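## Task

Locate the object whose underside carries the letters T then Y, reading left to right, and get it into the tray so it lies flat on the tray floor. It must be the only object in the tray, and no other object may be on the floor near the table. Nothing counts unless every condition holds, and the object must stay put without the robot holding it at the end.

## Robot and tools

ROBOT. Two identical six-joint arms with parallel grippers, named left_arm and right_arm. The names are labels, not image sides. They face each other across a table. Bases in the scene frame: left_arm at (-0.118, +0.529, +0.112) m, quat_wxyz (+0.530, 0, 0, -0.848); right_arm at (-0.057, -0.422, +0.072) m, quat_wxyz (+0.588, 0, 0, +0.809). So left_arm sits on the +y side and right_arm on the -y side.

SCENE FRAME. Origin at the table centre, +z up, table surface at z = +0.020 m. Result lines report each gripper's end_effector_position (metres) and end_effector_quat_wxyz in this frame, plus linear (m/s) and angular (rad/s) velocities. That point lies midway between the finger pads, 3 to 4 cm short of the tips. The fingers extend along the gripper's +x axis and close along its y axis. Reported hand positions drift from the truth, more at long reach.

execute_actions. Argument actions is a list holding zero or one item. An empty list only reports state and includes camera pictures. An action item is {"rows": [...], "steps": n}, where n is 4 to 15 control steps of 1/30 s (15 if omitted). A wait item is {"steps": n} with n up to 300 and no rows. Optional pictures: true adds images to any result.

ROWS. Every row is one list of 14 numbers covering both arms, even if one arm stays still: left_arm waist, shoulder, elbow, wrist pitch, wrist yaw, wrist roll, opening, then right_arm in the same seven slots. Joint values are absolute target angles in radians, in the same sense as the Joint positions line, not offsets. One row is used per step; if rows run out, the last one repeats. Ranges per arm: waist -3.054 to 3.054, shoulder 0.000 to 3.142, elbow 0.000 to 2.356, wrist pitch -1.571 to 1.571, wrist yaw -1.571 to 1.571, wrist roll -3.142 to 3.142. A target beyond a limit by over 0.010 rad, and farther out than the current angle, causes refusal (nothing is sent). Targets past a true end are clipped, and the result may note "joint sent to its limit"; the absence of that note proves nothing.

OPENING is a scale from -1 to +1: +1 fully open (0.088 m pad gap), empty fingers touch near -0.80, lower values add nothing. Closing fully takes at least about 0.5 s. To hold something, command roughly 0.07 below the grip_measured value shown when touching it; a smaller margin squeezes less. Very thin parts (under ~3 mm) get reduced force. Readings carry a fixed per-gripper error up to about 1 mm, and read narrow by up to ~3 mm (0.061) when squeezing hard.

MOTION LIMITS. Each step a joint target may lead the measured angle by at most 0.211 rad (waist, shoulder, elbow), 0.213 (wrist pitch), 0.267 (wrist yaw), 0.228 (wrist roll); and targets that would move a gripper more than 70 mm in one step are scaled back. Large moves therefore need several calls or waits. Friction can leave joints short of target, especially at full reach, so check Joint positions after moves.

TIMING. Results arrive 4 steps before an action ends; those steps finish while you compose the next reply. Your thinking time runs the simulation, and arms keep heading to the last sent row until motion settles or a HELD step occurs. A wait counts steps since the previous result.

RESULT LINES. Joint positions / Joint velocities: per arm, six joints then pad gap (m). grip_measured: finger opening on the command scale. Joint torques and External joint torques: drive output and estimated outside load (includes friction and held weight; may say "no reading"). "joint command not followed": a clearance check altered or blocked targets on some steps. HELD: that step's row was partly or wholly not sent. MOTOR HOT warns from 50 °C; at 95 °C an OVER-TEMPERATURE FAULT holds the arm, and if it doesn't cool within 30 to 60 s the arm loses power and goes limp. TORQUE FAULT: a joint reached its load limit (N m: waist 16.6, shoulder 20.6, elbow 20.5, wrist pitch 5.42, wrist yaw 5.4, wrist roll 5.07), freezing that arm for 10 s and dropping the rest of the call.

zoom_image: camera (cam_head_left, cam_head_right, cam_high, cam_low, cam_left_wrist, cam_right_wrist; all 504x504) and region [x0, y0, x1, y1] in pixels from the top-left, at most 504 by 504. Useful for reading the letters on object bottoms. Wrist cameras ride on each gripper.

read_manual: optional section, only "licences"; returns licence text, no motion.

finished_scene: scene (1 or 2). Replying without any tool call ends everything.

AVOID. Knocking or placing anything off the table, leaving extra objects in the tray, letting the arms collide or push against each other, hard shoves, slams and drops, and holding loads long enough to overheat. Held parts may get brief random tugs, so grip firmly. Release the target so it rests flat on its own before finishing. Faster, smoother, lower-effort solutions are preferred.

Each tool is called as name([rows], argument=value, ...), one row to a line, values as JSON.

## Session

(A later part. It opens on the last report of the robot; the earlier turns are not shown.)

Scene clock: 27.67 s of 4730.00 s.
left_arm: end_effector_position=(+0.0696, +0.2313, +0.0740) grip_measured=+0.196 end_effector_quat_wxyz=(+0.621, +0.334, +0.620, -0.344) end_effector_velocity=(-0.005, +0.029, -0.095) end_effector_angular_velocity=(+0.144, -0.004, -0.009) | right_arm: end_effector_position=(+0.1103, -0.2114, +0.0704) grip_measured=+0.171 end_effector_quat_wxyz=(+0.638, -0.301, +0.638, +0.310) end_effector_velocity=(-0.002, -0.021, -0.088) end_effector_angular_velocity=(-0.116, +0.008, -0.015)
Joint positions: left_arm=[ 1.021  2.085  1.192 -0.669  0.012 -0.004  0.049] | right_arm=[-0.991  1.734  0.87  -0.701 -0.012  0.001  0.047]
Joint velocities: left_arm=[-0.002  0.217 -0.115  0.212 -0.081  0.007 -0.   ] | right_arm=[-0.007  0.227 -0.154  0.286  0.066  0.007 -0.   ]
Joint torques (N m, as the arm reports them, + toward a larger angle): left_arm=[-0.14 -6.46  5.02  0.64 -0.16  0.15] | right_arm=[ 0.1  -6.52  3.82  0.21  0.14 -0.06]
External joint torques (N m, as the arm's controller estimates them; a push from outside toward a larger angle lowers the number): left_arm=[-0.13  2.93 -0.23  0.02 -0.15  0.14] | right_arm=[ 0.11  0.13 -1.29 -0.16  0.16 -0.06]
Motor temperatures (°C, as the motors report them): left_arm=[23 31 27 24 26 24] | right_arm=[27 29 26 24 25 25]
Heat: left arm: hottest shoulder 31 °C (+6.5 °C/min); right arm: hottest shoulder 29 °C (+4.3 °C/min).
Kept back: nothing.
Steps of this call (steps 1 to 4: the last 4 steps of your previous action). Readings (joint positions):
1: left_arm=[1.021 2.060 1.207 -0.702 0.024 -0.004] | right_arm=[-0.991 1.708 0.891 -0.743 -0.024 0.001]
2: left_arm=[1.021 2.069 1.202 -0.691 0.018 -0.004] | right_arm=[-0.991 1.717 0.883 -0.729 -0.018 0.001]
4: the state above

execute_actions(actions=[])

Scene clock: 28.70 s of 4730.00 s.
left_arm: end_effector_position=(+0.0705, +0.2317, +0.0676) grip_measured=+0.196 end_effector_quat_wxyz=(+0.623, +0.336, +0.618, -0.342) end_effector_velocity=(-0.001, +0.002, +0.000) end_effector_angular_velocity=(+0.010, -0.002, +0.005) | right_arm: end_effector_position=(+0.1112, -0.2119, +0.0639) grip_measured=+0.171 end_effector_quat_wxyz=(+0.639, -0.303, +0.636, +0.308) end_effector_velocity=(-0.002, -0.001, +0.000) end_effector_angular_velocity=(-0.001, +0.010, +0.005)
Joint positions: left_arm=[ 1.021  2.1    1.183 -0.645  0.005 -0.004  0.049] | right_arm=[-0.991  1.75   0.858 -0.672 -0.005  0.001  0.047]
Joint velocities: left_arm=[-0.002 -0.002 -0.002 -0.007 -0.007 -0.007 -0.   ] | right_arm=[-0.002 -0.002 -0.002 -0.007 -0.007 -0.007  0.   ]
Joint torques (N m, as the arm reports them, + toward a larger angle): left_arm=[-0.16 -5.99  4.75  0.61 -0.16  0.15] | right_arm=[ 0.1  -6.    3.77  0.21  0.14 -0.06]
External joint torques (N m, as the arm's controller estimates them; a push from outside toward a larger angle lowers the number): left_arm=[-0.16  2.79 -0.15  0.02 -0.15  0.15] | right_arm=[ 0.1   0.14 -0.96 -0.14  0.16 -0.06]
Motor temperatures (°C, as the motors report them): left_arm=[23 31 27 24 26 24] | right_arm=[27 29 26 24 25 25]
Heat: left arm: hottest shoulder 31 °C (+6.3 °C/min); right arm: hottest shoulder 29 °C (+4.2 °C/min).
Kept back: nothing.
Steps of this call (steps 1 to 30: the robot went on to your last target; step 31: nothing new was sent). Readings (joint positions):
1: left_arm=[1.021 2.092 1.188 -0.662 0.010 -0.004] | right_arm=[-0.991 1.740 0.866 -0.693 -0.010 0.001]
2: left_arm=[1.021 2.096 1.186 -0.658 0.008 -0.004] | right_arm=[-0.991 1.745 0.863 -0.688 -0.008 0.001]
4: left_arm=[1.021 2.098 1.184 -0.652 0.007 -0.004] | right_arm=[-0.991 1.749 0.859 -0.681 -0.007 0.001]
8: left_arm=[1.021 2.099 1.183 -0.646 0.005 -0.004] | right_arm=[-0.991 1.750 0.859 -0.674 -0.005 0.001]
31: the state above
All arms were judged still, so your last target was given up. Only a new action makes them travel on or press farther. Fingers that are still opening or closing keep moving.

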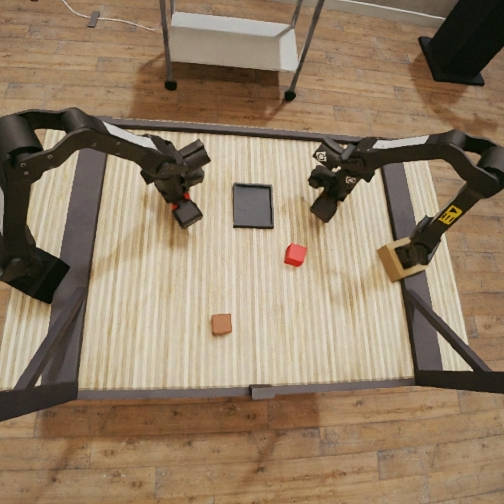

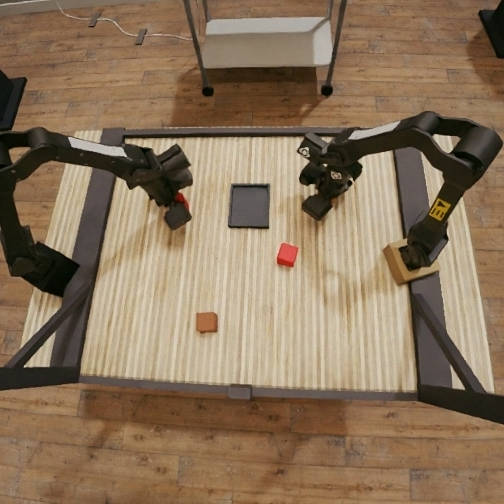

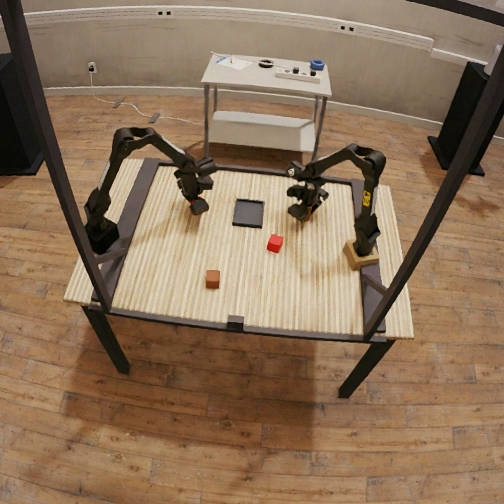

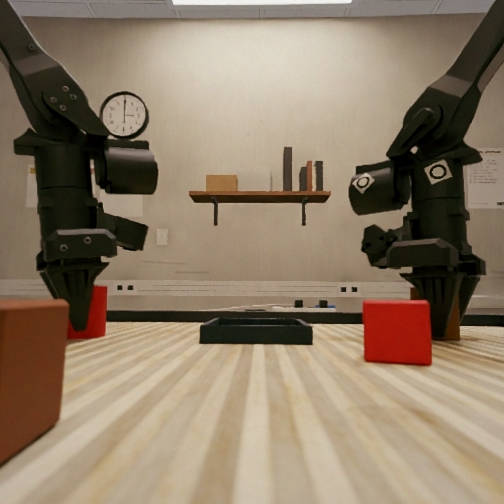

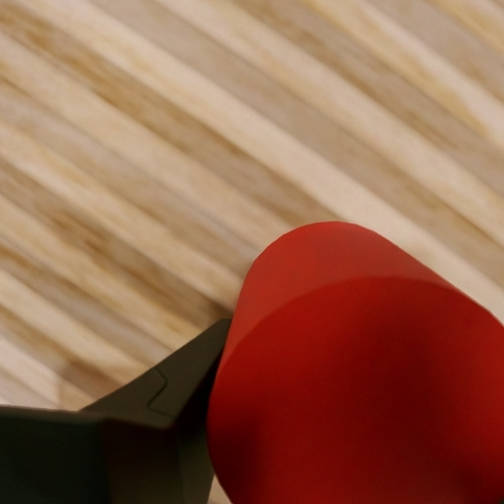

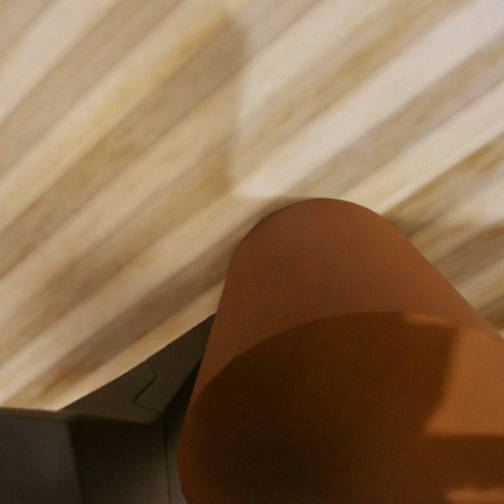

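execute_actions([
  {"rows": [[1.021,2.100,1.183,-0.645,0,0,0.65,-0.990,1.750,0.858,-0.672,0,0,0.65],[1.021,2.100,1.183,-0.645,0,0,0.65,-0.990,1.750,0.858,-0.672,0,0,0.65],[1.021,2.100,1.183,-0.645,0,0,0.65,-0.990,1.750,0.858,-0.672,0,0,0.65],[1.021,2.100,1.183,-0.645,0,0,0.65,-0.990,1.750,0.858,-0.672,0,0,0.65],[1.021,2.100,1.183,-0.645,0,0,0.65,-0.990,1.750,0.858,-0.672,0,0,0.65],[1.021,2.0775,1.2002,-0.685,0,0,0.65,-0.990,1.7267,0.8842,-0.7213,0,0,0.65],[1.021,2.055,1.2173,-0.725,0,0,0.65,-0.990,1.7033,0.9103,-0.7707,0,0,0.65],[1.021,2.0325,1.2345,-0.765,0,0,0.65,-0.990,1.680,0.9365,-0.820,0,0,0.65],[1.021,2.010,1.2517,-0.805,0,0,0.65,-0.990,1.6567,0.9627,-0.8693,0,0,0.65],[1.021,1.9875,1.2688,-0.845,0,0,0.65,-0.990,1.6333,0.9888,-0.9187,0,0,0.65],[1.021,1.965,1.286,-0.885,0,0,0.65,-0.990,1.610,1.015,-0.968,0,0,0.65],[1.021,1.965,1.286,-0.885,0,0,0.65,-0.990,1.610,1.015,-0.968,0,0,0.65],[1.021,1.965,1.286,-0.885,0,0,0.65,-0.990,1.610,1.015,-0.968,0,0,0.65],[1.021,1.965,1.286,-0.885,0,0,0.65,-0.990,1.610,1.015,-0.968,0,0,0.65]], "steps": 14},
])

Scene clock: 30.50 s of 4730.00 s.
left_arm: end_effector_position=(+0.0659, +0.2391, +0.0849) grip_measured=+0.625 end_effector_quat_wxyz=(+0.608, +0.344, +0.633, -0.334) end_effector_velocity=(-0.009, +0.014, +0.237) end_effector_angular_velocity=(+0.101, +0.055, +0.005) | right_arm: end_effector_position=(+0.1076, -0.2164, +0.0847) grip_measured=+0.624 end_effector_quat_wxyz=(+0.626, -0.309, +0.649, +0.302) end_effector_velocity=(+0.009, +0.012, +0.277) end_effector_angular_velocity=(+0.018, -0.004, +0.019)
Joint positions: left_arm=[ 1.021  2.064  1.21  -0.753  0.005 -0.004  0.07 ] | right_arm=[-0.991  1.711  0.911 -0.804 -0.005  0.001  0.07 ]
Joint velocities: left_arm=[-0.002 -0.491  0.354 -0.96  -0.007 -0.007  0.011] | right_arm=[-0.002 -0.569  0.628 -1.179 -0.007 -0.022  0.011]
Joint torques (N m, as the arm reports them, + toward a larger angle): left_arm=[ -0.01 -10.07   9.1    0.49  -0.18   0.13] | right_arm=[  0.07 -10.26   6.6    0.16   0.14  -0.06]
External joint torques (N m, as the arm's controller estimates them; a push from outside toward a larger angle lowers the number): left_arm=[-0.01  0.27  2.92 -0.25 -0.17  0.13] | right_arm=[ 0.07 -2.92  0.6  -0.28  0.16 -0.06]
Motor temperatures (°C, as the motors report them): left_arm=[23 31 27 24 26 24] | right_arm=[27 29 26 24 25 25]
Heat: left arm: hottest shoulder 31 °C (+5.9 °C/min); right arm: hottest shoulder 29 °C (+3.9 °C/min).
Steps of this call (steps 1 to 44: nothing new was sent; steps 45 to 54: the first 10 steps of this action). Readings (joint positions):
45: left_arm=[1.021 2.100 1.183 -0.645 0.005 -0.004] | right_arm=[-0.991 1.750 0.858 -0.672 -0.005 0.001]
46: left_arm=[1.021 2.100 1.183 -0.645 0.005 -0.004] | right_arm=[-0.991 1.750 0.858 -0.672 -0.005 0.001]
48: left_arm=[1.021 2.100 1.183 -0.645 0.005 -0.004] | right_arm=[-0.991 1.750 0.858 -0.672 -0.005 0.001]
52: left_arm=[1.021 2.090 1.193 -0.691 0.005 -0.004] | right_arm=[-0.991 1.740 0.878 -0.730 -0.005 0.001]
54: the state above

execute_actions([
  {"steps": 10},
])

Scene clock: 30.83 s of 4730.00 s.
left_arm: end_effector_position=(+0.0704, +0.2320, +0.1337) grip_measured=+0.646 end_effector_quat_wxyz=(+0.623, +0.336, +0.618, -0.342) end_effector_velocity=(-0.008, +0.014, +0.003) end_effector_angular_velocity=(+0.064, +0.032, -0.010) | right_arm: end_effector_position=(+0.1107, -0.2126, +0.1313) grip_measured=+0.647 end_effector_quat_wxyz=(+0.639, -0.303, +0.637, +0.308) end_effector_velocity=(-0.006, -0.006, -0.000) end_effector_angular_velocity=(-0.024, +0.029, +0.020)
Joint positions: left_arm=[ 1.021  1.965  1.284 -0.88   0.005 -0.004  0.071] | right_arm=[-0.991  1.614  1.01  -0.962 -0.005  0.001  0.071]
Joint velocities: left_arm=[-0.002 -0.007  0.002 -0.081 -0.007  0.007  0.   ] | right_arm=[-0.002 -0.002 -0.002 -0.037 -0.007 -0.022 -0.   ]
Joint torques (N m, as the arm reports them, + toward a larger angle): left_arm=[-0.04 -6.93  6.83  0.46 -0.17  0.14] | right_arm=[ 0.08 -7.42  5.62  0.13  0.14 -0.06]
External joint torques (N m, as the arm's controller estimates them; a push from outside toward a larger angle lowers the number): left_arm=[-0.03  1.69  1.17 -0.21 -0.16  0.14] | right_arm=[ 0.09 -1.53 -0.06 -0.28  0.15 -0.06]
Motor temperatures (°C, as the motors report them): left_arm=[23 31 27 24 26 24] | right_arm=[27 29 26 24 25 25]
Heat: left arm: hottest shoulder 31 °C (+5.8 °C/min); right arm: hottest shoulder 29 °C (+3.9 °C/min).
Kept back: nothing.
Steps of this call (steps 1 to 4: the last 4 steps of your previous action; steps 5 to 10: the robot went on to your last target). Readings (joint positions):
1: left_arm=[1.021 2.046 1.224 -0.786 0.005 -0.004] | right_arm=[-0.991 1.691 0.934 -0.845 -0.005 0.001]
2: left_arm=[1.021 2.027 1.238 -0.816 0.005 -0.004] | right_arm=[-0.991 1.670 0.957 -0.881 -0.005 0.001]
4: left_arm=[1.021 1.991 1.263 -0.845 0.005 -0.004] | right_arm=[-0.991 1.633 0.992 -0.920 -0.005 0.001]
8: left_arm=[1.021 1.965 1.284 -0.872 0.005 -0.004] | right_arm=[-0.991 1.614 1.010 -0.955 -0.005 0.001]
10: the state above

execute_actions([
  {"rows": [[0.9711,1.9775,1.321,-0.9055,0,0,1.0,-0.9481,1.6237,1.0341,-0.9772,0,0,1.0],[0.9211,1.9901,1.358,-0.9311,0,0,1.0,-0.9053,1.6333,1.0583,-0.9924,0,0,1.0],[0.8712,2.0026,1.395,-0.9566,0,0,1.0,-0.8624,1.6430,1.0824,-1.0076,0,0,1.0],[0.8213,2.0151,1.432,-0.9821,0,0,1.0,-0.8195,1.6527,1.1065,-1.0228,0,0,1.0],[0.7713,2.0277,1.469,-1.0077,0,0,1.0,-0.7767,1.6624,1.1307,-1.038,0,0,1.0],[0.7214,2.0402,1.506,-1.0332,0,0,1.0,-0.7338,1.672,1.1548,-1.0532,0,0,1.0],[0.6715,2.0527,1.543,-1.0587,0,0,1.0,-0.6909,1.6817,1.1789,-1.0684,0,0,1.0],[0.6216,2.0652,1.580,-1.0842,0,0,1.0,-0.6480,1.6914,1.2030,-1.0836,0,0,1.0],[0.5716,2.0778,1.617,-1.1098,0,0,1.0,-0.6052,1.701,1.2272,-1.0988,0,0,1.0],[0.5217,2.0903,1.654,-1.1353,0,0,1.0,-0.5623,1.7107,1.2513,-1.114,0,0,1.0],[0.4718,2.1028,1.691,-1.1608,0,0,1.0,-0.5194,1.7204,1.2754,-1.1292,0,0,1.0],[0.4218,2.1154,1.728,-1.1864,0,0,1.0,-0.4766,1.730,1.2996,-1.1444,0,0,1.0],[0.3719,2.1279,1.765,-1.2119,0,0,1.0,-0.4337,1.7397,1.3237,-1.1596,0,0,1.0],[0.3220,2.1404,1.802,-1.2374,0,0,1.0,-0.3908,1.7494,1.3478,-1.1748,0,0,1.0],[0.2720,2.153,1.839,-1.263,0,0,1.0,-0.348,1.759,1.372,-1.19,0,0,1.0]], "steps": 15},
])

Scene clock: 31.77 s of 4730.00 s.
left_arm: end_effector_position=(-0.0410, +0.1485, +0.1707) grip_measured=+1.000 end_effector_quat_wxyz=(+0.552, +0.445, +0.543, -0.449) end_effector_velocity=(-0.472, -0.210, +0.124) end_effector_angular_velocity=(+0.015, +0.010, -1.304) | right_arm: end_effector_position=(+0.0395, -0.1420, +0.1601) grip_measured=+0.995 end_effector_quat_wxyz=(+0.578, -0.409, +0.573, +0.412) end_effector_velocity=(-0.322, +0.211, +0.094) end_effector_angular_velocity=(-0.019, -0.001, +1.255)
Joint positions: left_arm=[ 0.653  2.046  1.558 -1.07  -0.004 -0.004  0.088] | right_arm=[-0.645  1.681  1.204 -1.084  0.     0.001  0.088]
Joint velocities: left_arm=[-1.297  0.32   0.984 -0.681  0.007  0.007  0.   ] | right_arm=[ 1.263  0.281  0.696 -0.432  0.007  0.007  0.005]
Joint torques (N m, as the arm reports them, + toward a larger angle): left_arm=[-0.42 -6.43  8.02  0.14  0.1   0.12] | right_arm=[ 0.56 -6.61  5.98 -0.04 -0.01 -0.06]
External joint torques (N m, as the arm's controller estimates them; a push from outside toward a larger angle lowers the number): left_arm=[-0.34  3.06  2.42 -0.31  0.11  0.12] | right_arm=[ 0.48  0.06  0.47 -0.3   0.   -0.06]
Motor temperatures (°C, as the motors report them): left_arm=[23 31 27 24 26 24] | right_arm=[27 29 27 24 25 25]
Heat: left arm: hottest shoulder 31 °C (+5.7 °C/min); right arm: hottest shoulder 29 °C (+3.8 °C/min).
Steps of this call (steps 1 to 17: the robot went on to your last target; steps 18 to 28: the first 11 steps of this action). Readings (joint positions):
18: left_arm=[1.019 1.965 1.287 -0.887 0.002 -0.004] | right_arm=[-0.989 1.614 1.012 -0.969 -0.003 0.001]
19: left_arm=[1.011 1.968 1.296 -0.899 -0.001 -0.004] | right_arm=[-0.980 1.615 1.018 -0.975 -0.001 0.001]
21: left_arm=[0.961 1.981 1.337 -0.930 -0.004 -0.004] | right_arm=[-0.931 1.623 1.044 -0.993 0.000 0.001]
25: left_arm=[0.786 2.016 1.461 -1.004 -0.004 -0.004] | right_arm=[-0.772 1.653 1.133 -1.040 0.000 0.001]
28: the state above

execute_actions([
  {"steps": 14},
], pictures=true)

Scene clock: 32.23 s of 4730.00 s.
left_arm: end_effector_position=(-0.1964, +0.1226, +0.2029) grip_measured=+1.000 end_effector_quat_wxyz=(+0.452, +0.543, +0.451, -0.546) end_effector_velocity=(+0.035, -0.001, -0.008) end_effector_angular_velocity=(+0.059, -0.019, +0.088) | right_arm: end_effector_position=(-0.0454, -0.1063, +0.1818) grip_measured=+1.000 end_effector_quat_wxyz=(+0.510, -0.490, +0.509, +0.492) end_effector_velocity=(-0.000, -0.002, -0.001) end_effector_angular_velocity=(-0.022, +0.008, -0.010)
Joint positions: left_arm=[ 0.265  2.136  1.826 -1.257  0.002 -0.004  0.088] | right_arm=[-0.351  1.744  1.363 -1.187 -0.001  0.001  0.088]
Joint velocities: left_arm=[ 0.081  0.037  0.027 -0.051 -0.007 -0.007  0.   ] | right_arm=[-0.002  0.012  0.012 -0.022 -0.007  0.007  0.   ]
Joint torques (N m, as the arm reports them, + toward a larger angle): left_arm=[ 0.62 -6.9   8.62  0.26 -0.09  0.13] | right_arm=[ 0.08 -7.03  6.39  0.08  0.02 -0.06]
External joint torques (N m, as the arm's controller estimates them; a push from outside toward a larger angle lowers the number): left_arm=[ 0.44  3.22  2.62 -0.29 -0.05  0.14] | right_arm=[ 0.07  0.2   0.54 -0.27  0.03 -0.06]
Motor temperatures (°C, as the motors report them): left_arm=[23 31 27 24 26 24] | right_arm=[27 29 27 24 25 25]
Heat: left arm: hottest shoulder 31 °C (+5.6 °C/min); right arm: hottest shoulder 29 °C (+3.7 °C/min).
Kept back: nothing.
Steps of this call (steps 1 to 4: the last 4 steps of your previous action; steps 5 to 14: the robot went on to your last target). Readings (joint positions):
1: left_arm=[0.609 2.057 1.592 -1.093 -0.004 -0.004] | right_arm=[-0.603 1.691 1.227 -1.099 0.000 0.001]
2: left_arm=[0.567 2.069 1.625 -1.116 -0.004 -0.004] | right_arm=[-0.560 1.700 1.251 -1.114 0.000 0.001]
4: left_arm=[0.484 2.092 1.693 -1.164 -0.004 -0.004] | right_arm=[-0.475 1.719 1.298 -1.144 0.000 0.001]
8: left_arm=[0.324 2.125 1.794 -1.229 -0.001 -0.004] | right_arm=[-0.361 1.738 1.353 -1.176 -0.001 0.001]
14: the state above

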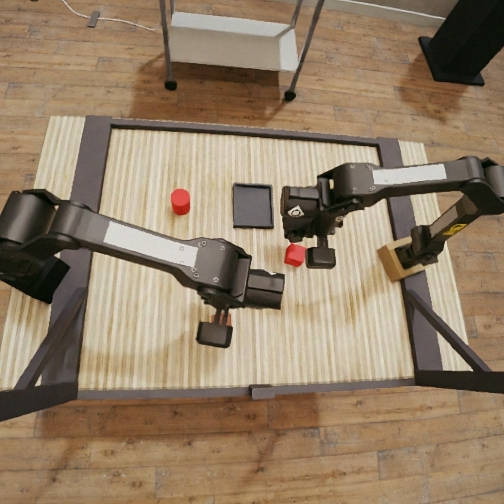

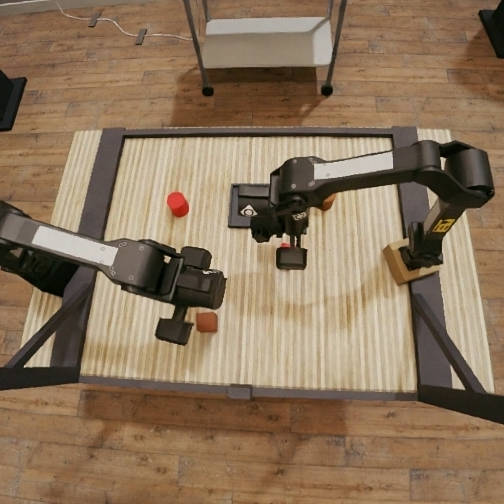

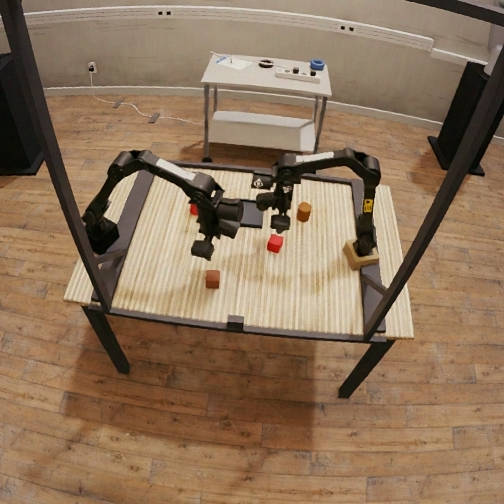

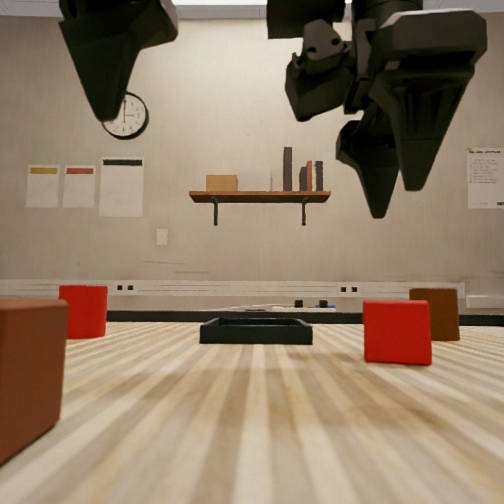

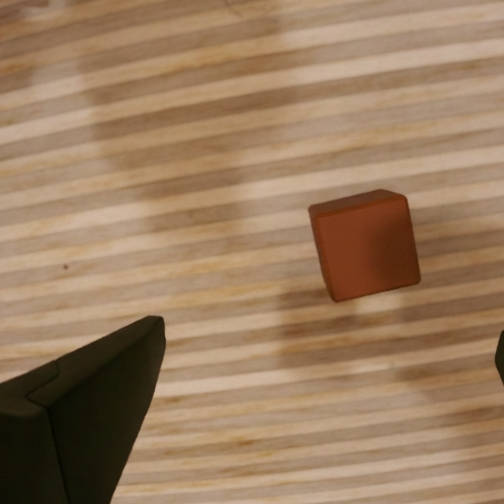

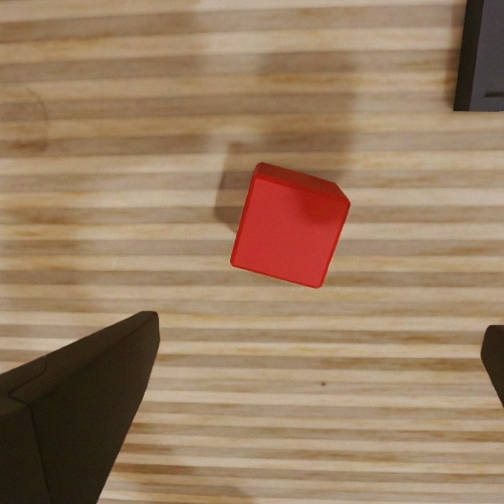

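zoom_image(camera="cam_right_wrist", region=[200, 140, 380, 320])

zoom_image(camera="cam_left_wrist", region=[280, 160, 460, 340])

Region (200, 140, 380, 320) of cam_right_wrist's 504x504 image, scaled by 2.800, with more detail than that image has.

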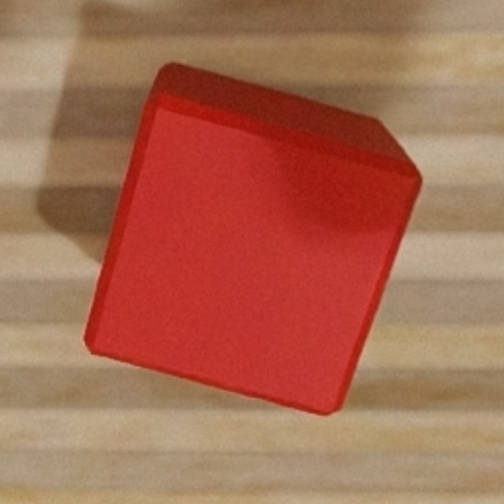

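Region (280, 160, 460, 340) of cam_left_wrist's 504x504 image, scaled by 2.800, with more detail than that image has.

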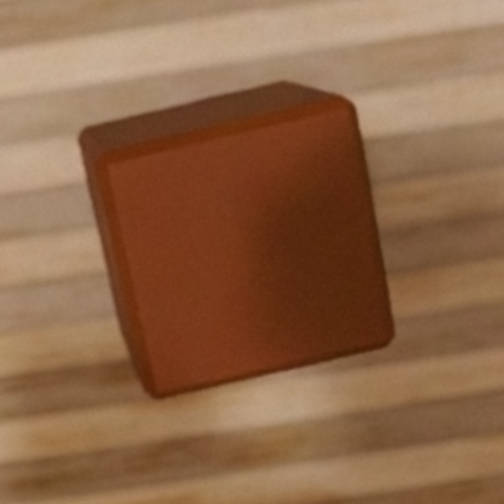

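execute_actions([
  {"rows": [[0.261,2.1469,1.7996,-1.2239,0,-0.0353,1.0,-0.3494,1.752,1.3445,-1.1623,0,0.0307,1.0],[0.250,2.1478,1.7672,-1.1908,0,-0.0706,1.0,-0.3478,1.758,1.325,-1.1376,0,0.0614,1.0],[0.239,2.1487,1.7348,-1.1577,0,-0.1059,1.0,-0.3462,1.764,1.3055,-1.1129,0,0.0921,1.0],[0.228,2.1496,1.7024,-1.1246,0,-0.1412,1.0,-0.3446,1.770,1.286,-1.0882,0,0.1228,1.0],[0.217,2.1505,1.670,-1.0915,0,-0.1765,1.0,-0.343,1.776,1.2665,-1.0635,0,0.1535,1.0],[0.206,2.1514,1.6376,-1.0584,0,-0.2118,1.0,-0.3414,1.782,1.247,-1.0388,0,0.1842,1.0],[0.195,2.1523,1.6052,-1.0253,0,-0.2471,1.0,-0.3398,1.788,1.2275,-1.0141,0,0.2149,1.0],[0.184,2.1532,1.5728,-0.9922,0,-0.2824,1.0,-0.3382,1.794,1.208,-0.9894,0,0.2456,1.0],[0.173,2.1541,1.5404,-0.9591,0,-0.3177,1.0,-0.3366,1.800,1.1885,-0.9647,0,0.2763,1.0],[0.162,2.155,1.508,-0.926,0,-0.353,1.0,-0.335,1.806,1.169,-0.940,0,0.307,1.0]], "steps": 15},
])

Scene clock: 34.47 s of 4730.00 s.
left_arm: end_effector_position=(-0.2262, +0.1380, +0.1399) grip_measured=+1.000 end_effector_quat_wxyz=(+0.505, +0.492, +0.500, -0.503) end_effector_velocity=(-0.097, +0.132, -0.184) end_effector_angular_velocity=(+0.227, -0.074, +0.342) | right_arm: end_effector_position=(-0.0483, -0.1046, +0.1348) grip_measured=+1.000 end_effector_quat_wxyz=(+0.566, -0.423, +0.560, +0.432) end_effector_velocity=(-0.012, -0.054, -0.168) end_effector_angular_velocity=(-0.237, +0.009, -0.571)
Joint positions: left_arm=[ 0.185  2.142  1.58  -0.992  0.002 -0.28   0.088] | right_arm=[-0.341  1.781  1.216 -0.99  -0.001  0.244  0.088]
Joint velocities: left_arm=[-0.325  0.042 -0.701  0.505 -0.022 -0.667  0.   ] | right_arm=[ 0.037  0.193 -0.462  0.418  0.007  0.608  0.   ]
Joint torques (N m, as the arm reports them, + toward a larger angle): left_arm=[ 0.55 -7.19  6.1   0.69 -0.11 -0.16] | right_arm=[ 0.29 -7.75  4.9   0.24  0.04  0.05]
External joint torques (N m, as the arm's controller estimates them; a push from outside toward a larger angle lowers the number): left_arm=[-0.32  3.94 -0.39 -0.07 -0.04 -0.14] | right_arm=[ 0.36  0.36 -1.18 -0.16  0.02  0.03]
Motor temperatures (°C, as the motors report them): left_arm=[23 31 27 24 26 24] | right_arm=[27 29 27 24 25 25]
Heat: left arm: hottest shoulder 31 °C (+5.2 °C/min); right arm: hottest shoulder 29 °C (+3.5 °C/min).
Steps of this call (steps 1 to 30: the robot went on to your last target; steps 31 to 56: nothing new was sent; steps 57 to 67: the first 11 steps of this action). Readings (joint positions):
57: left_arm=[0.272 2.139 1.829 -1.259 0.002 -0.005] | right_arm=[-0.351 1.745 1.365 -1.187 -0.001 0.004]
58: left_arm=[0.271 2.139 1.821 -1.243 0.002 -0.016] | right_arm=[-0.351 1.745 1.361 -1.176 -0.001 0.015]
60: left_arm=[0.262 2.139 1.789 -1.195 0.002 -0.062] | right_arm=[-0.350 1.745 1.341 -1.141 -0.001 0.055]
64: left_arm=[0.221 2.140 1.673 -1.083 0.002 -0.184] | right_arm=[-0.346 1.761 1.273 -1.057 -0.001 0.161]
67: the state above

execute_actions([
  {"steps": 12},
], pictures=true)

Scene clock: 34.87 s of 4730.00 s.
left_arm: end_effector_position=(-0.2338, +0.1461, +0.1228) grip_measured=+1.000 end_effector_quat_wxyz=(+0.514, +0.482, +0.512, -0.490) end_effector_velocity=(+0.003, +0.004, -0.004) end_effector_angular_velocity=(+0.010, -0.010, +0.025) | right_arm: end_effector_position=(-0.0493, -0.1065, +0.1215) grip_measured=+1.000 end_effector_quat_wxyz=(+0.577, -0.409, +0.573, +0.415) end_effector_velocity=(+0.001, +0.002, +0.001) end_effector_angular_velocity=(+0.012, +0.007, -0.015)
Joint positions: left_arm=[ 0.162  2.149  1.519 -0.929  0.002 -0.347  0.088] | right_arm=[-0.338  1.796  1.178 -0.942 -0.001  0.303  0.088]
Joint velocities: left_arm=[ 0.002 -0.002 -0.022  0.007 -0.007 -0.022  0.   ] | right_arm=[-0.007 -0.002  0.002  0.007 -0.007  0.007  0.   ]
Joint torques (N m, as the arm reports them, + toward a larger angle): left_arm=[ 0.06 -7.53  5.46  0.63 -0.11 -0.16] | right_arm=[ 0.25 -7.4   4.41  0.22  0.04  0.09]
External joint torques (N m, as the arm's controller estimates them; a push from outside toward a larger angle lowers the number): left_arm=[ 0.05  2.4  -0.28  0.02 -0.08 -0.16] | right_arm=[ 0.28 -0.11 -1.15 -0.15  0.03  0.09]
Motor temperatures (°C, as the motors report them): left_arm=[23 32 27 24 26 24] | right_arm=[27 29 27 24 25 25]
Heat: left arm: hottest shoulder 32 °C (+6.9 °C/min); right arm: hottest shoulder 29 °C (+3.4 °C/min).
Kept back: nothing.
Steps of this call (steps 1 to 4: the last 4 steps of your previous action; steps 5 to 12: the robot went on to your last target). Readings (joint positions):
1: left_arm=[0.175 2.144 1.560 -0.976 0.002 -0.300] | right_arm=[-0.340 1.787 1.202 -0.977 -0.001 0.262]
2: left_arm=[0.168 2.146 1.545 -0.963 0.002 -0.313] | right_arm=[-0.339 1.792 1.192 -0.968 -0.001 0.274]
4: left_arm=[0.162 2.149 1.528 -0.947 0.002 -0.330] | right_arm=[-0.339 1.796 1.182 -0.955 -0.001 0.289]
8: left_arm=[0.162 2.149 1.522 -0.931 0.002 -0.344] | right_arm=[-0.338 1.796 1.180 -0.944 -0.001 0.300]
12: the state above

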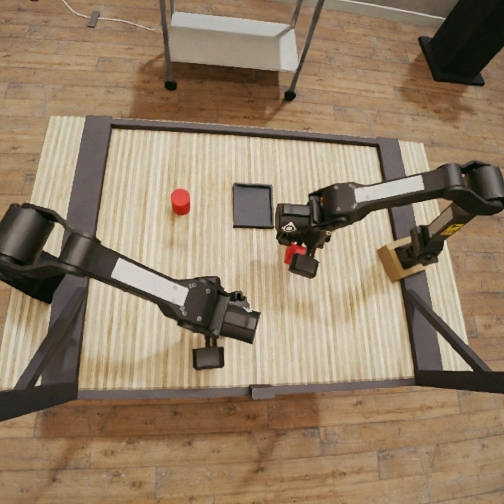

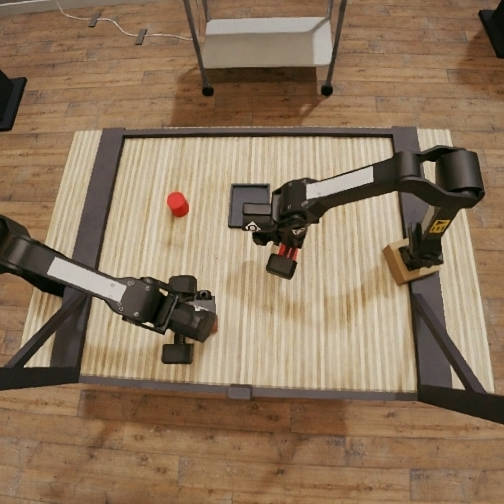

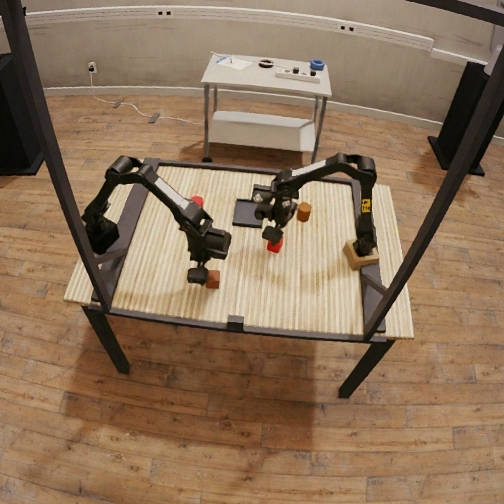

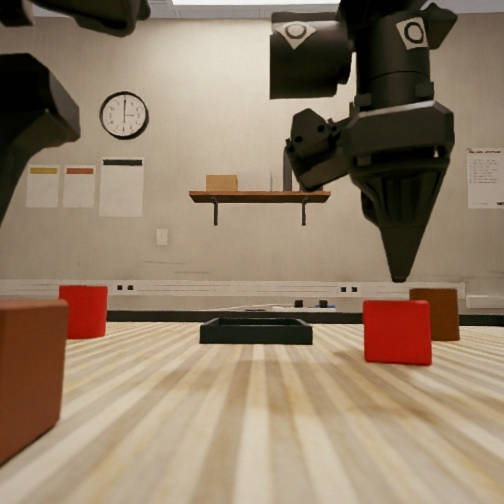

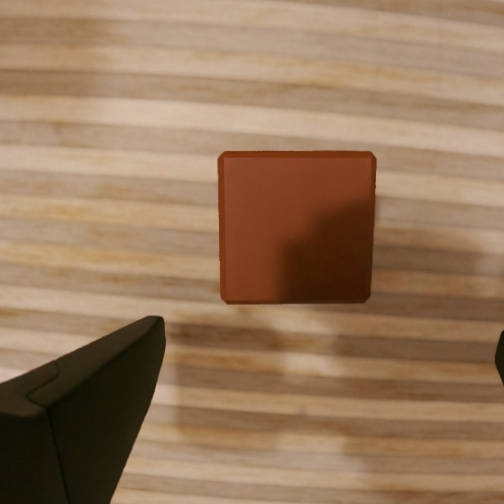

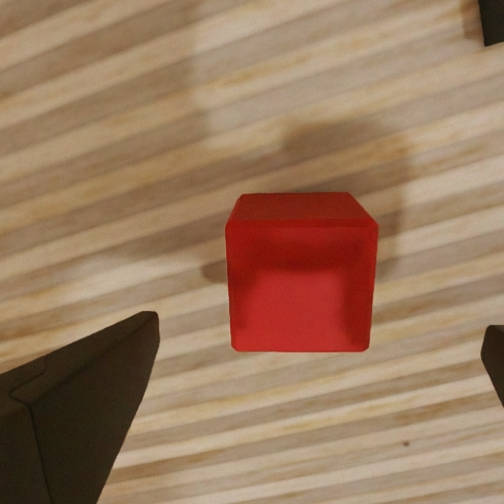

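execute_actions([
  {"rows": [[0.167,2.166,1.5302,-0.9247,0,-0.3422,1.0,-0.339,1.8065,1.1727,-0.9303,0,0.306,1.0],[0.172,2.183,1.5413,-0.9203,0,-0.3373,1.0,-0.339,1.817,1.1673,-0.9187,0,0.306,1.0],[0.177,2.200,1.5525,-0.916,0,-0.3325,1.0,-0.339,1.8275,1.162,-0.907,0,0.306,1.0],[0.182,2.217,1.5637,-0.9117,0,-0.3277,1.0,-0.339,1.838,1.1567,-0.8953,0,0.306,1.0],[0.187,2.234,1.5748,-0.9073,0,-0.3228,1.0,-0.339,1.8485,1.1513,-0.8837,0,0.306,1.0],[0.192,2.251,1.586,-0.903,0,-0.318,1.0,-0.339,1.859,1.146,-0.872,0,0.306,1.0]], "steps": 10},
])

Scene clock: 36.43 s of 4730.00 s.
left_arm: end_effector_position=(-0.2323, +0.1358, +0.1145) grip_measured=+1.000 end_effector_quat_wxyz=(+0.515, +0.481, +0.511, -0.492) end_effector_velocity=(+0.032, -0.090, -0.097) end_effector_angular_velocity=(+0.009, -0.028, +0.005) | right_arm: end_effector_position=(-0.0492, -0.1011, +0.1139) grip_measured=+1.000 end_effector_quat_wxyz=(+0.580, -0.404, +0.570, +0.419) end_effector_velocity=(+0.001, +0.009, -0.101) end_effector_angular_velocity=(-0.081, -0.005, -0.005)
Joint positions: left_arm=[ 0.172  2.191  1.551 -0.914  0.002 -0.335  0.088] | right_arm=[-0.338  1.815  1.17  -0.901 -0.001  0.304  0.088]
Joint velocities: left_arm=[ 0.129  0.437  0.31   0.11  -0.022  0.125  0.   ] | right_arm=[ 0.002  0.247 -0.12   0.286  0.007  0.007  0.   ]
Joint torques (N m, as the arm reports them, + toward a larger angle): left_arm=[ 0.75 -6.39  7.59  0.52 -0.12  0.15] | right_arm=[-0.03 -6.28  3.85  0.16  0.04  0.05]
External joint torques (N m, as the arm's controller estimates them; a push from outside toward a larger angle lowers the number): left_arm=[ 0.52  3.22  2.2  -0.05 -0.07  0.15] | right_arm=[-0.05  0.55 -1.21 -0.16  0.03  0.06]
Motor temperatures (°C, as the motors report them): left_arm=[23 32 27 25 26 24] | right_arm=[27 30 27 24 25 25]
Heat: left arm: hottest shoulder 32 °C (+6.6 °C/min); right arm: hottest shoulder 30 °C (+4.9 °C/min).
Steps of this call (steps 1 to 30: the robot went on to your last target; steps 31 to 41: nothing new was sent; steps 42 to 47: the first 6 steps of this action). Readings (joint positions):
42: left_arm=[0.162 2.149 1.518 -0.928 0.002 -0.348] | right_arm=[-0.338 1.796 1.178 -0.940 -0.001 0.304]
43: left_arm=[0.162 2.151 1.519 -0.928 0.002 -0.348] | right_arm=[-0.338 1.797 1.177 -0.936 -0.001 0.304]
45: left_arm=[0.165 2.165 1.531 -0.923 0.002 -0.344] | right_arm=[-0.338 1.802 1.175 -0.920 -0.001 0.304]
47: the state above

execute_actions([
  {"steps": 12},
], pictures=true)

Scene clock: 36.83 s of 4730.00 s.
left_arm: end_effector_position=(-0.2264, +0.1285, +0.1020) grip_measured=+1.000 end_effector_quat_wxyz=(+0.515, +0.483, +0.514, -0.487) end_effector_velocity=(-0.003, -0.002, +0.004) end_effector_angular_velocity=(-0.009, -0.005, +0.000) | right_arm: end_effector_position=(-0.0492, -0.1029, +0.1006) grip_measured=+1.000 end_effector_quat_wxyz=(+0.575, -0.410, +0.575, +0.413) end_effector_velocity=(-0.000, +0.003, +0.001) end_effector_angular_velocity=(+0.012, +0.007, +0.005)
Joint positions: left_arm=[ 0.191  2.238  1.578 -0.904  0.002 -0.323  0.088] | right_arm=[-0.338  1.847  1.153 -0.874 -0.001  0.304  0.088]
Joint velocities: left_arm=[-0.007 -0.002  0.012 -0.007 -0.007 -0.007  0.   ] | right_arm=[-0.002 -0.002  0.002  0.007 -0.007 -0.007  0.   ]
Joint torques (N m, as the arm reports them, + toward a larger angle): left_arm=[ 0.13 -7.2   7.71  0.53 -0.1   0.18] | right_arm=[-0.04 -7.42  4.59  0.23  0.04  0.05]
External joint torques (N m, as the arm's controller estimates them; a push from outside toward a larger angle lowers the number): left_arm=[ 0.18  3.02  2.19 -0.02 -0.08  0.17] | right_arm=[-0.07  0.01 -0.75 -0.13  0.03  0.05]
Motor temperatures (°C, as the motors report them): left_arm=[23 32 27 25 26 24] | right_arm=[27 30 27 24 25 25]
Heat: left arm: hottest shoulder 32 °C (+6.5 °C/min); right arm: hottest shoulder 30 °C (+4.9 °C/min).
Kept back: nothing.
Steps of this call (steps 1 to 4: the last 4 steps of your previous action; steps 5 to 12: the robot went on to your last target). Readings (joint positions):
1: left_arm=[0.177 2.204 1.560 -0.910 0.002 -0.332] | right_arm=[-0.338 1.824 1.166 -0.892 -0.001 0.304]
2: left_arm=[0.182 2.215 1.566 -0.907 0.002 -0.329] | right_arm=[-0.338 1.832 1.162 -0.887 -0.001 0.304]
4: left_arm=[0.188 2.230 1.569 -0.907 0.002 -0.326] | right_arm=[-0.338 1.843 1.155 -0.882 -0.001 0.304]
8: left_arm=[0.191 2.238 1.572 -0.906 0.002 -0.324] | right_arm=[-0.338 1.847 1.153 -0.875 -0.001 0.304]
12: the state above

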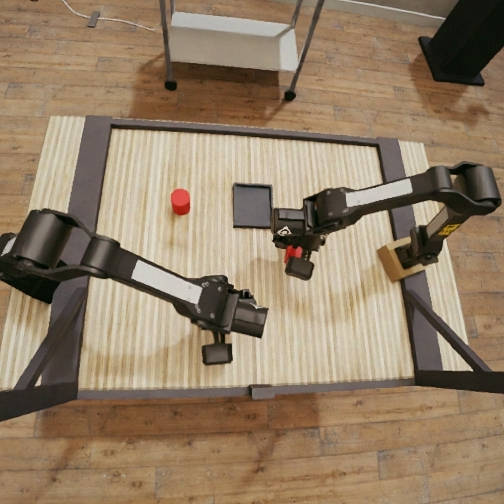

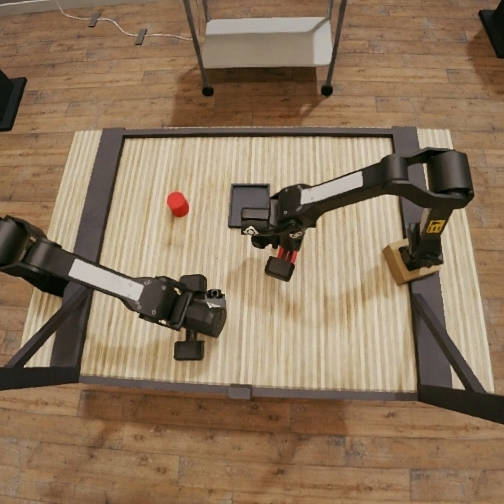

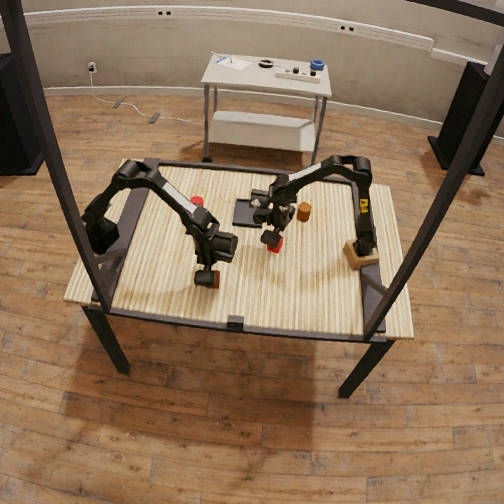

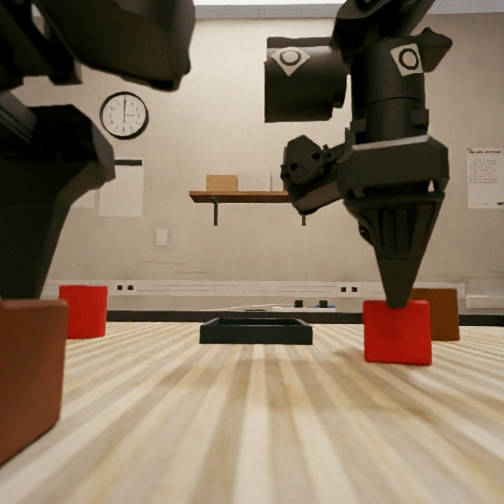

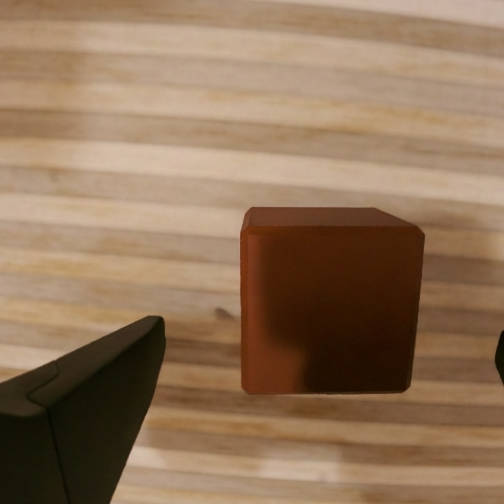

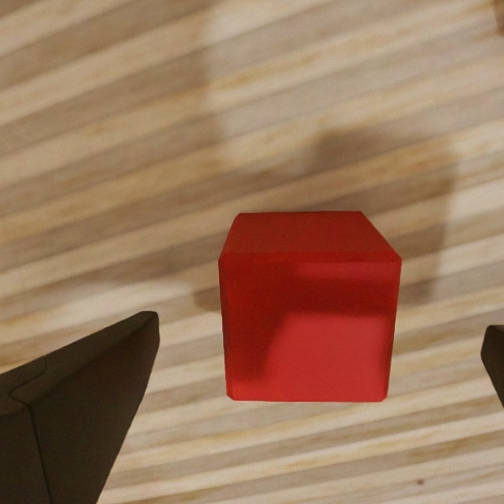

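execute_actions([
  {"rows": [[0.1913,2.2543,1.5735,-0.8872,0,-0.32,1.0,-0.3367,1.8638,1.1435,-0.851,0,0.306,1.0],[0.1917,2.2707,1.569,-0.8703,0,-0.32,1.0,-0.3353,1.8807,1.134,-0.828,0,0.306,1.0],[0.192,2.287,1.5645,-0.8535,0,-0.32,1.0,-0.334,1.8975,1.1245,-0.805,0,0.306,1.0],[0.1923,2.3033,1.56,-0.8367,0,-0.32,1.0,-0.3327,1.9143,1.115,-0.782,0,0.306,1.0],[0.1927,2.3197,1.5555,-0.8198,0,-0.32,1.0,-0.3313,1.9312,1.1055,-0.759,0,0.306,1.0],[0.193,2.336,1.551,-0.803,0,-0.32,1.0,-0.33,1.948,1.096,-0.736,0,0.306,1.0],[0.193,2.336,1.551,-0.803,0,-0.32,1.0,-0.33,1.948,1.096,-0.736,0,0.306,1.0],[0.193,2.336,1.551,-0.803,0,-0.32,1.0,-0.33,1.948,1.096,-0.736,0,0.306,1.0],[0.193,2.336,1.551,-0.803,0,-0.32,-0.02,-0.33,1.948,1.096,-0.736,0,0.306,-0.02]], "steps": 15},
])

Scene clock: 38.03 s of 4730.00 s.
left_arm: end_effector_position=(-0.2256, +0.1263, +0.0643) grip_measured=+0.743 end_effector_quat_wxyz=(+0.515, +0.489, +0.514, -0.481) end_effector_velocity=(+0.044, +0.020, -0.044) end_effector_angular_velocity=(+0.064, -0.298, +0.012) | right_arm: end_effector_position=(-0.0508, -0.1012, +0.0633) grip_measured=+0.742 end_effector_quat_wxyz=(+0.572, -0.416, +0.576, +0.410) end_effector_velocity=(+0.000, -0.005, -0.033) end_effector_angular_velocity=(-0.017, -0.007, -0.005)
Joint positions: left_arm=[ 0.191  2.323  1.559 -0.816 -0.006 -0.322  0.075] | right_arm=[-0.333  1.934  1.103 -0.75  -0.001  0.304  0.075]
Joint velocities: left_arm=[-0.007  0.085 -0.046 -0.007 -0.271 -0.022 -0.175] | right_arm=[ 0.002  0.066 -0.061  0.11   0.007  0.007 -0.175]
Joint torques (N m, as the arm reports them, + toward a larger angle): left_arm=[ 0.26 -8.3   5.82  0.9   0.67  0.07] | right_arm=[ 0.19 -8.33  4.56  0.29  0.04  0.05]
External joint torques (N m, as the arm's controller estimates them; a push from outside toward a larger angle lowers the number): left_arm=[ 0.07  4.17 -0.53  0.05  0.32  0.08] | right_arm=[ 0.28  0.23 -1.06 -0.15  0.02  0.04]
Motor temperatures (°C, as the motors report them): left_arm=[23 32 28 25 26 24] | right_arm=[27 30 27 24 25 25]
Heat: left arm: hottest shoulder 32 °C (+6.3 °C/min); right arm: hottest shoulder 30 °C (+4.7 °C/min).
Steps of this call (steps 1 to 25: the robot went on to your last target; steps 26 to 36: the first 11 steps of this action). Readings (joint positions):
26: left_arm=[0.191 2.238 1.578 -0.903 0.002 -0.323] | right_arm=[-0.338 1.847 1.153 -0.871 -0.001 0.304]
27: left_arm=[0.191 2.241 1.578 -0.897 0.002 -0.323] | right_arm=[-0.338 1.848 1.151 -0.862 -0.001 0.304]
29: left_arm=[0.191 2.252 1.578 -0.872 0.002 -0.323] | right_arm=[-0.338 1.861 1.145 -0.830 -0.001 0.304]
33: left_arm=[0.191 2.299 1.571 -0.824 0.002 -0.323] | right_arm=[-0.335 1.913 1.118 -0.765 -0.001 0.304]
36: the state above

execute_actions([
  {"steps": 10},
])

Scene clock: 38.37 s of 4730.00 s.
left_arm: end_effector_position=(-0.2259, +0.1239, +0.0639) grip_measured=+0.098 end_effector_quat_wxyz=(+0.517, +0.485, +0.513, -0.485) end_effector_velocity=(+0.001, +0.002, +0.000) end_effector_angular_velocity=(+0.005, -0.009, +0.005) | right_arm: end_effector_position=(-0.0507, -0.0986, +0.0628) grip_measured=+0.084 end_effector_quat_wxyz=(+0.574, -0.412, +0.574, +0.413) end_effector_velocity=(+0.002, -0.002, +0.000) end_effector_angular_velocity=(-0.007, -0.007, +0.020)
Joint positions: left_arm=[ 0.192  2.323  1.558 -0.803 -0.004 -0.322  0.044] | right_arm=[-0.333  1.935  1.102 -0.736 -0.001  0.304  0.043]
Joint velocities: left_arm=[-0.002 -0.002 -0.002 -0.007 -0.007 -0.007 -0.   ] | right_arm=[-0.002 -0.002 -0.002 -0.007  0.007 -0.022  0.   ]
Joint torques (N m, as the arm reports them, + toward a larger angle): left_arm=[ 0.11 -7.48  5.47  0.45  0.13  0.08] | right_arm=[ 0.23 -7.61  4.2   0.12  0.03  0.05]
External joint torques (N m, as the arm's controller estimates them; a push from outside toward a larger angle lowers the number): left_arm=[ 0.11  3.1   0.15 -0.12  0.16  0.08] | right_arm=[ 0.23  0.05 -0.7  -0.22  0.02  0.05]
Motor temperatures (°C, as the motors report them): left_arm=[23 32 28 25 26 24] | right_arm=[27 30 27 24 25 25]
Heat: left arm: hottest shoulder 32 °C (+6.3 °C/min); right arm: hottest shoulder 30 °C (+4.7 °C/min).
Kept back: nothing.
Steps of this call (steps 1 to 4: the last 4 steps of your previous action; steps 5 to 10: the robot went on to your last target). Readings (joint positions):
1: left_arm=[0.192 2.323 1.558 -0.813 -0.006 -0.322] | right_arm=[-0.333 1.935 1.102 -0.746 -0.001 0.304]
2: left_arm=[0.192 2.323 1.558 -0.807 -0.006 -0.322] | right_arm=[-0.333 1.935 1.102 -0.743 -0.001 0.304]
4: left_arm=[0.192 2.323 1.558 -0.804 -0.005 -0.322] | right_arm=[-0.333 1.935 1.102 -0.738 -0.001 0.304]
8: left_arm=[0.192 2.323 1.558 -0.803 -0.004 -0.322] | right_arm=[-0.333 1.935 1.102 -0.736 -0.001 0.304]
10: the state above

execute_actions([
  {"rows": [[0.192,2.3017,1.5787,-0.8456,0,-0.28,-0.03,-0.333,1.9123,1.1306,-0.7876,0,0.265,-0.03],[0.192,2.2804,1.5993,-0.8881,0,-0.24,-0.03,-0.333,1.8897,1.1592,-0.8393,0,0.225,-0.03],[0.192,2.2590,1.6200,-0.9307,0,-0.20,-0.03,-0.333,1.8670,1.1878,-0.8909,0,0.19,-0.03],[0.192,2.2377,1.6406,-0.9732,0,-0.16,-0.03,-0.333,1.8444,1.2164,-0.9426,0,0.15,-0.03],[0.192,2.2164,1.6613,-1.0158,0,-0.12,-0.03,-0.333,1.8217,1.2450,-0.9942,0,0.11,-0.03],[0.2314,2.2181,1.6528,-1.0056,0.0714,-0.08,-0.03,-0.3643,1.8170,1.2275,-0.9815,-0.0714,0.07,-0.03],[0.2709,2.2198,1.6443,-0.9954,0.1428,-0.04,-0.03,-0.3956,1.8123,1.2101,-0.9687,-0.1428,0.035,-0.03],[0.3103,2.2215,1.6358,-0.9852,0.2142,0,-0.03,-0.4269,1.8076,1.1926,-0.9560,-0.2142,0,-0.03],[0.3497,2.2232,1.6273,-0.9750,0.2856,0,-0.03,-0.4582,1.8029,1.1752,-0.9432,-0.2856,0,-0.03],[0.3892,2.2249,1.6188,-0.9648,0.357,0,-0.03,-0.4895,1.7982,1.1577,-0.9305,-0.357,0,-0.03],[0.4286,2.2266,1.6103,-0.9545,0.4284,0,-0.03,-0.5207,1.7934,1.1402,-0.9177,-0.4284,0,-0.03],[0.4680,2.2283,1.6018,-0.9443,0.4998,0,-0.03,-0.5520,1.7887,1.1228,-0.9050,-0.4998,0,-0.03],[0.5074,2.2300,1.5933,-0.9341,0.5712,0,-0.03,-0.5833,1.7840,1.1053,-0.8922,-0.5712,0,-0.03],[0.5469,2.2317,1.5848,-0.9239,0.6426,0,-0.03,-0.6146,1.7793,1.0879,-0.8795,-0.6426,0,-0.03],[0.5863,2.2334,1.5763,-0.9137,0.714,0,-0.03,-0.6459,1.7746,1.0704,-0.8667,-0.714,0,-0.03]], "steps": 15},
])

Scene clock: 41.00 s of 4730.00 s.
left_arm: end_effector_position=(-0.2195, +0.1202, +0.1249) grip_measured=+0.098 end_effector_quat_wxyz=(+0.401, +0.464, +0.533, -0.583) end_effector_velocity=(+0.201, -0.095, +0.119) end_effector_angular_velocity=(+0.011, +1.810, +0.761) | right_arm: end_effector_position=(-0.0569, -0.0994, +0.1254) grip_measured=+0.084 end_effector_quat_wxyz=(+0.477, -0.388, +0.586, +0.527) end_effector_velocity=(+0.022, -0.019, +0.047) end_effector_angular_velocity=(+0.344, +1.804, -0.526)
Joint positions: left_arm=[ 0.3    2.223  1.63  -0.966  0.252 -0.042  0.044] | right_arm=[-0.429  1.807  1.189 -0.932 -0.249  0.037  0.043]
Joint velocities: left_arm=[ 1.131 -0.134 -0.007  0.051  1.795  0.359  0.   ] | right_arm=[-0.911 -0.178 -0.315  0.183 -1.839 -0.359 -0.   ]
Joint torques (N m, as the arm reports them, + toward a larger angle): left_arm=[ 2.8  -7.34  4.98  0.43  0.17  0.17] | right_arm=[-0.88 -8.17  3.35  0.09 -0.2  -0.14]
External joint torques (N m, as the arm's controller estimates them; a push from outside toward a larger angle lowers the number): left_arm=[ 1.05  1.27  0.79 -0.08  0.17  0.16] | right_arm=[-0.5  -2.16 -1.08 -0.14 -0.09 -0.13]
Motor temperatures (°C, as the motors report them): left_arm=[23 33 28 25 26 24] | right_arm=[27 30 27 24 25 25]
Heat: left arm: hottest shoulder 33 °C (+7.3 °C/min); right arm: hottest shoulder 30 °C (+4.4 °C/min).
Steps of this call (steps 1 to 30: the robot went on to your last target; steps 31 to 68: nothing new was sent; steps 69 to 79: the first 11 steps of this action). Readings (joint positions):
69: left_arm=[0.192 2.323 1.559 -0.807 -0.004 -0.317] | right_arm=[-0.333 1.935 1.104 -0.742 -0.001 0.300]
70: left_arm=[0.192 2.322 1.564 -0.824 -0.004 -0.302] | right_arm=[-0.333 1.935 1.112 -0.764 -0.001 0.284]
72: left_arm=[0.192 2.310 1.580 -0.884 -0.004 -0.250] | right_arm=[-0.333 1.921 1.139 -0.835 -0.001 0.235]
76: left_arm=[0.215 2.254 1.621 -0.966 0.083 -0.111] | right_arm=[-0.355 1.846 1.198 -0.931 -0.081 0.101]
79: the state above


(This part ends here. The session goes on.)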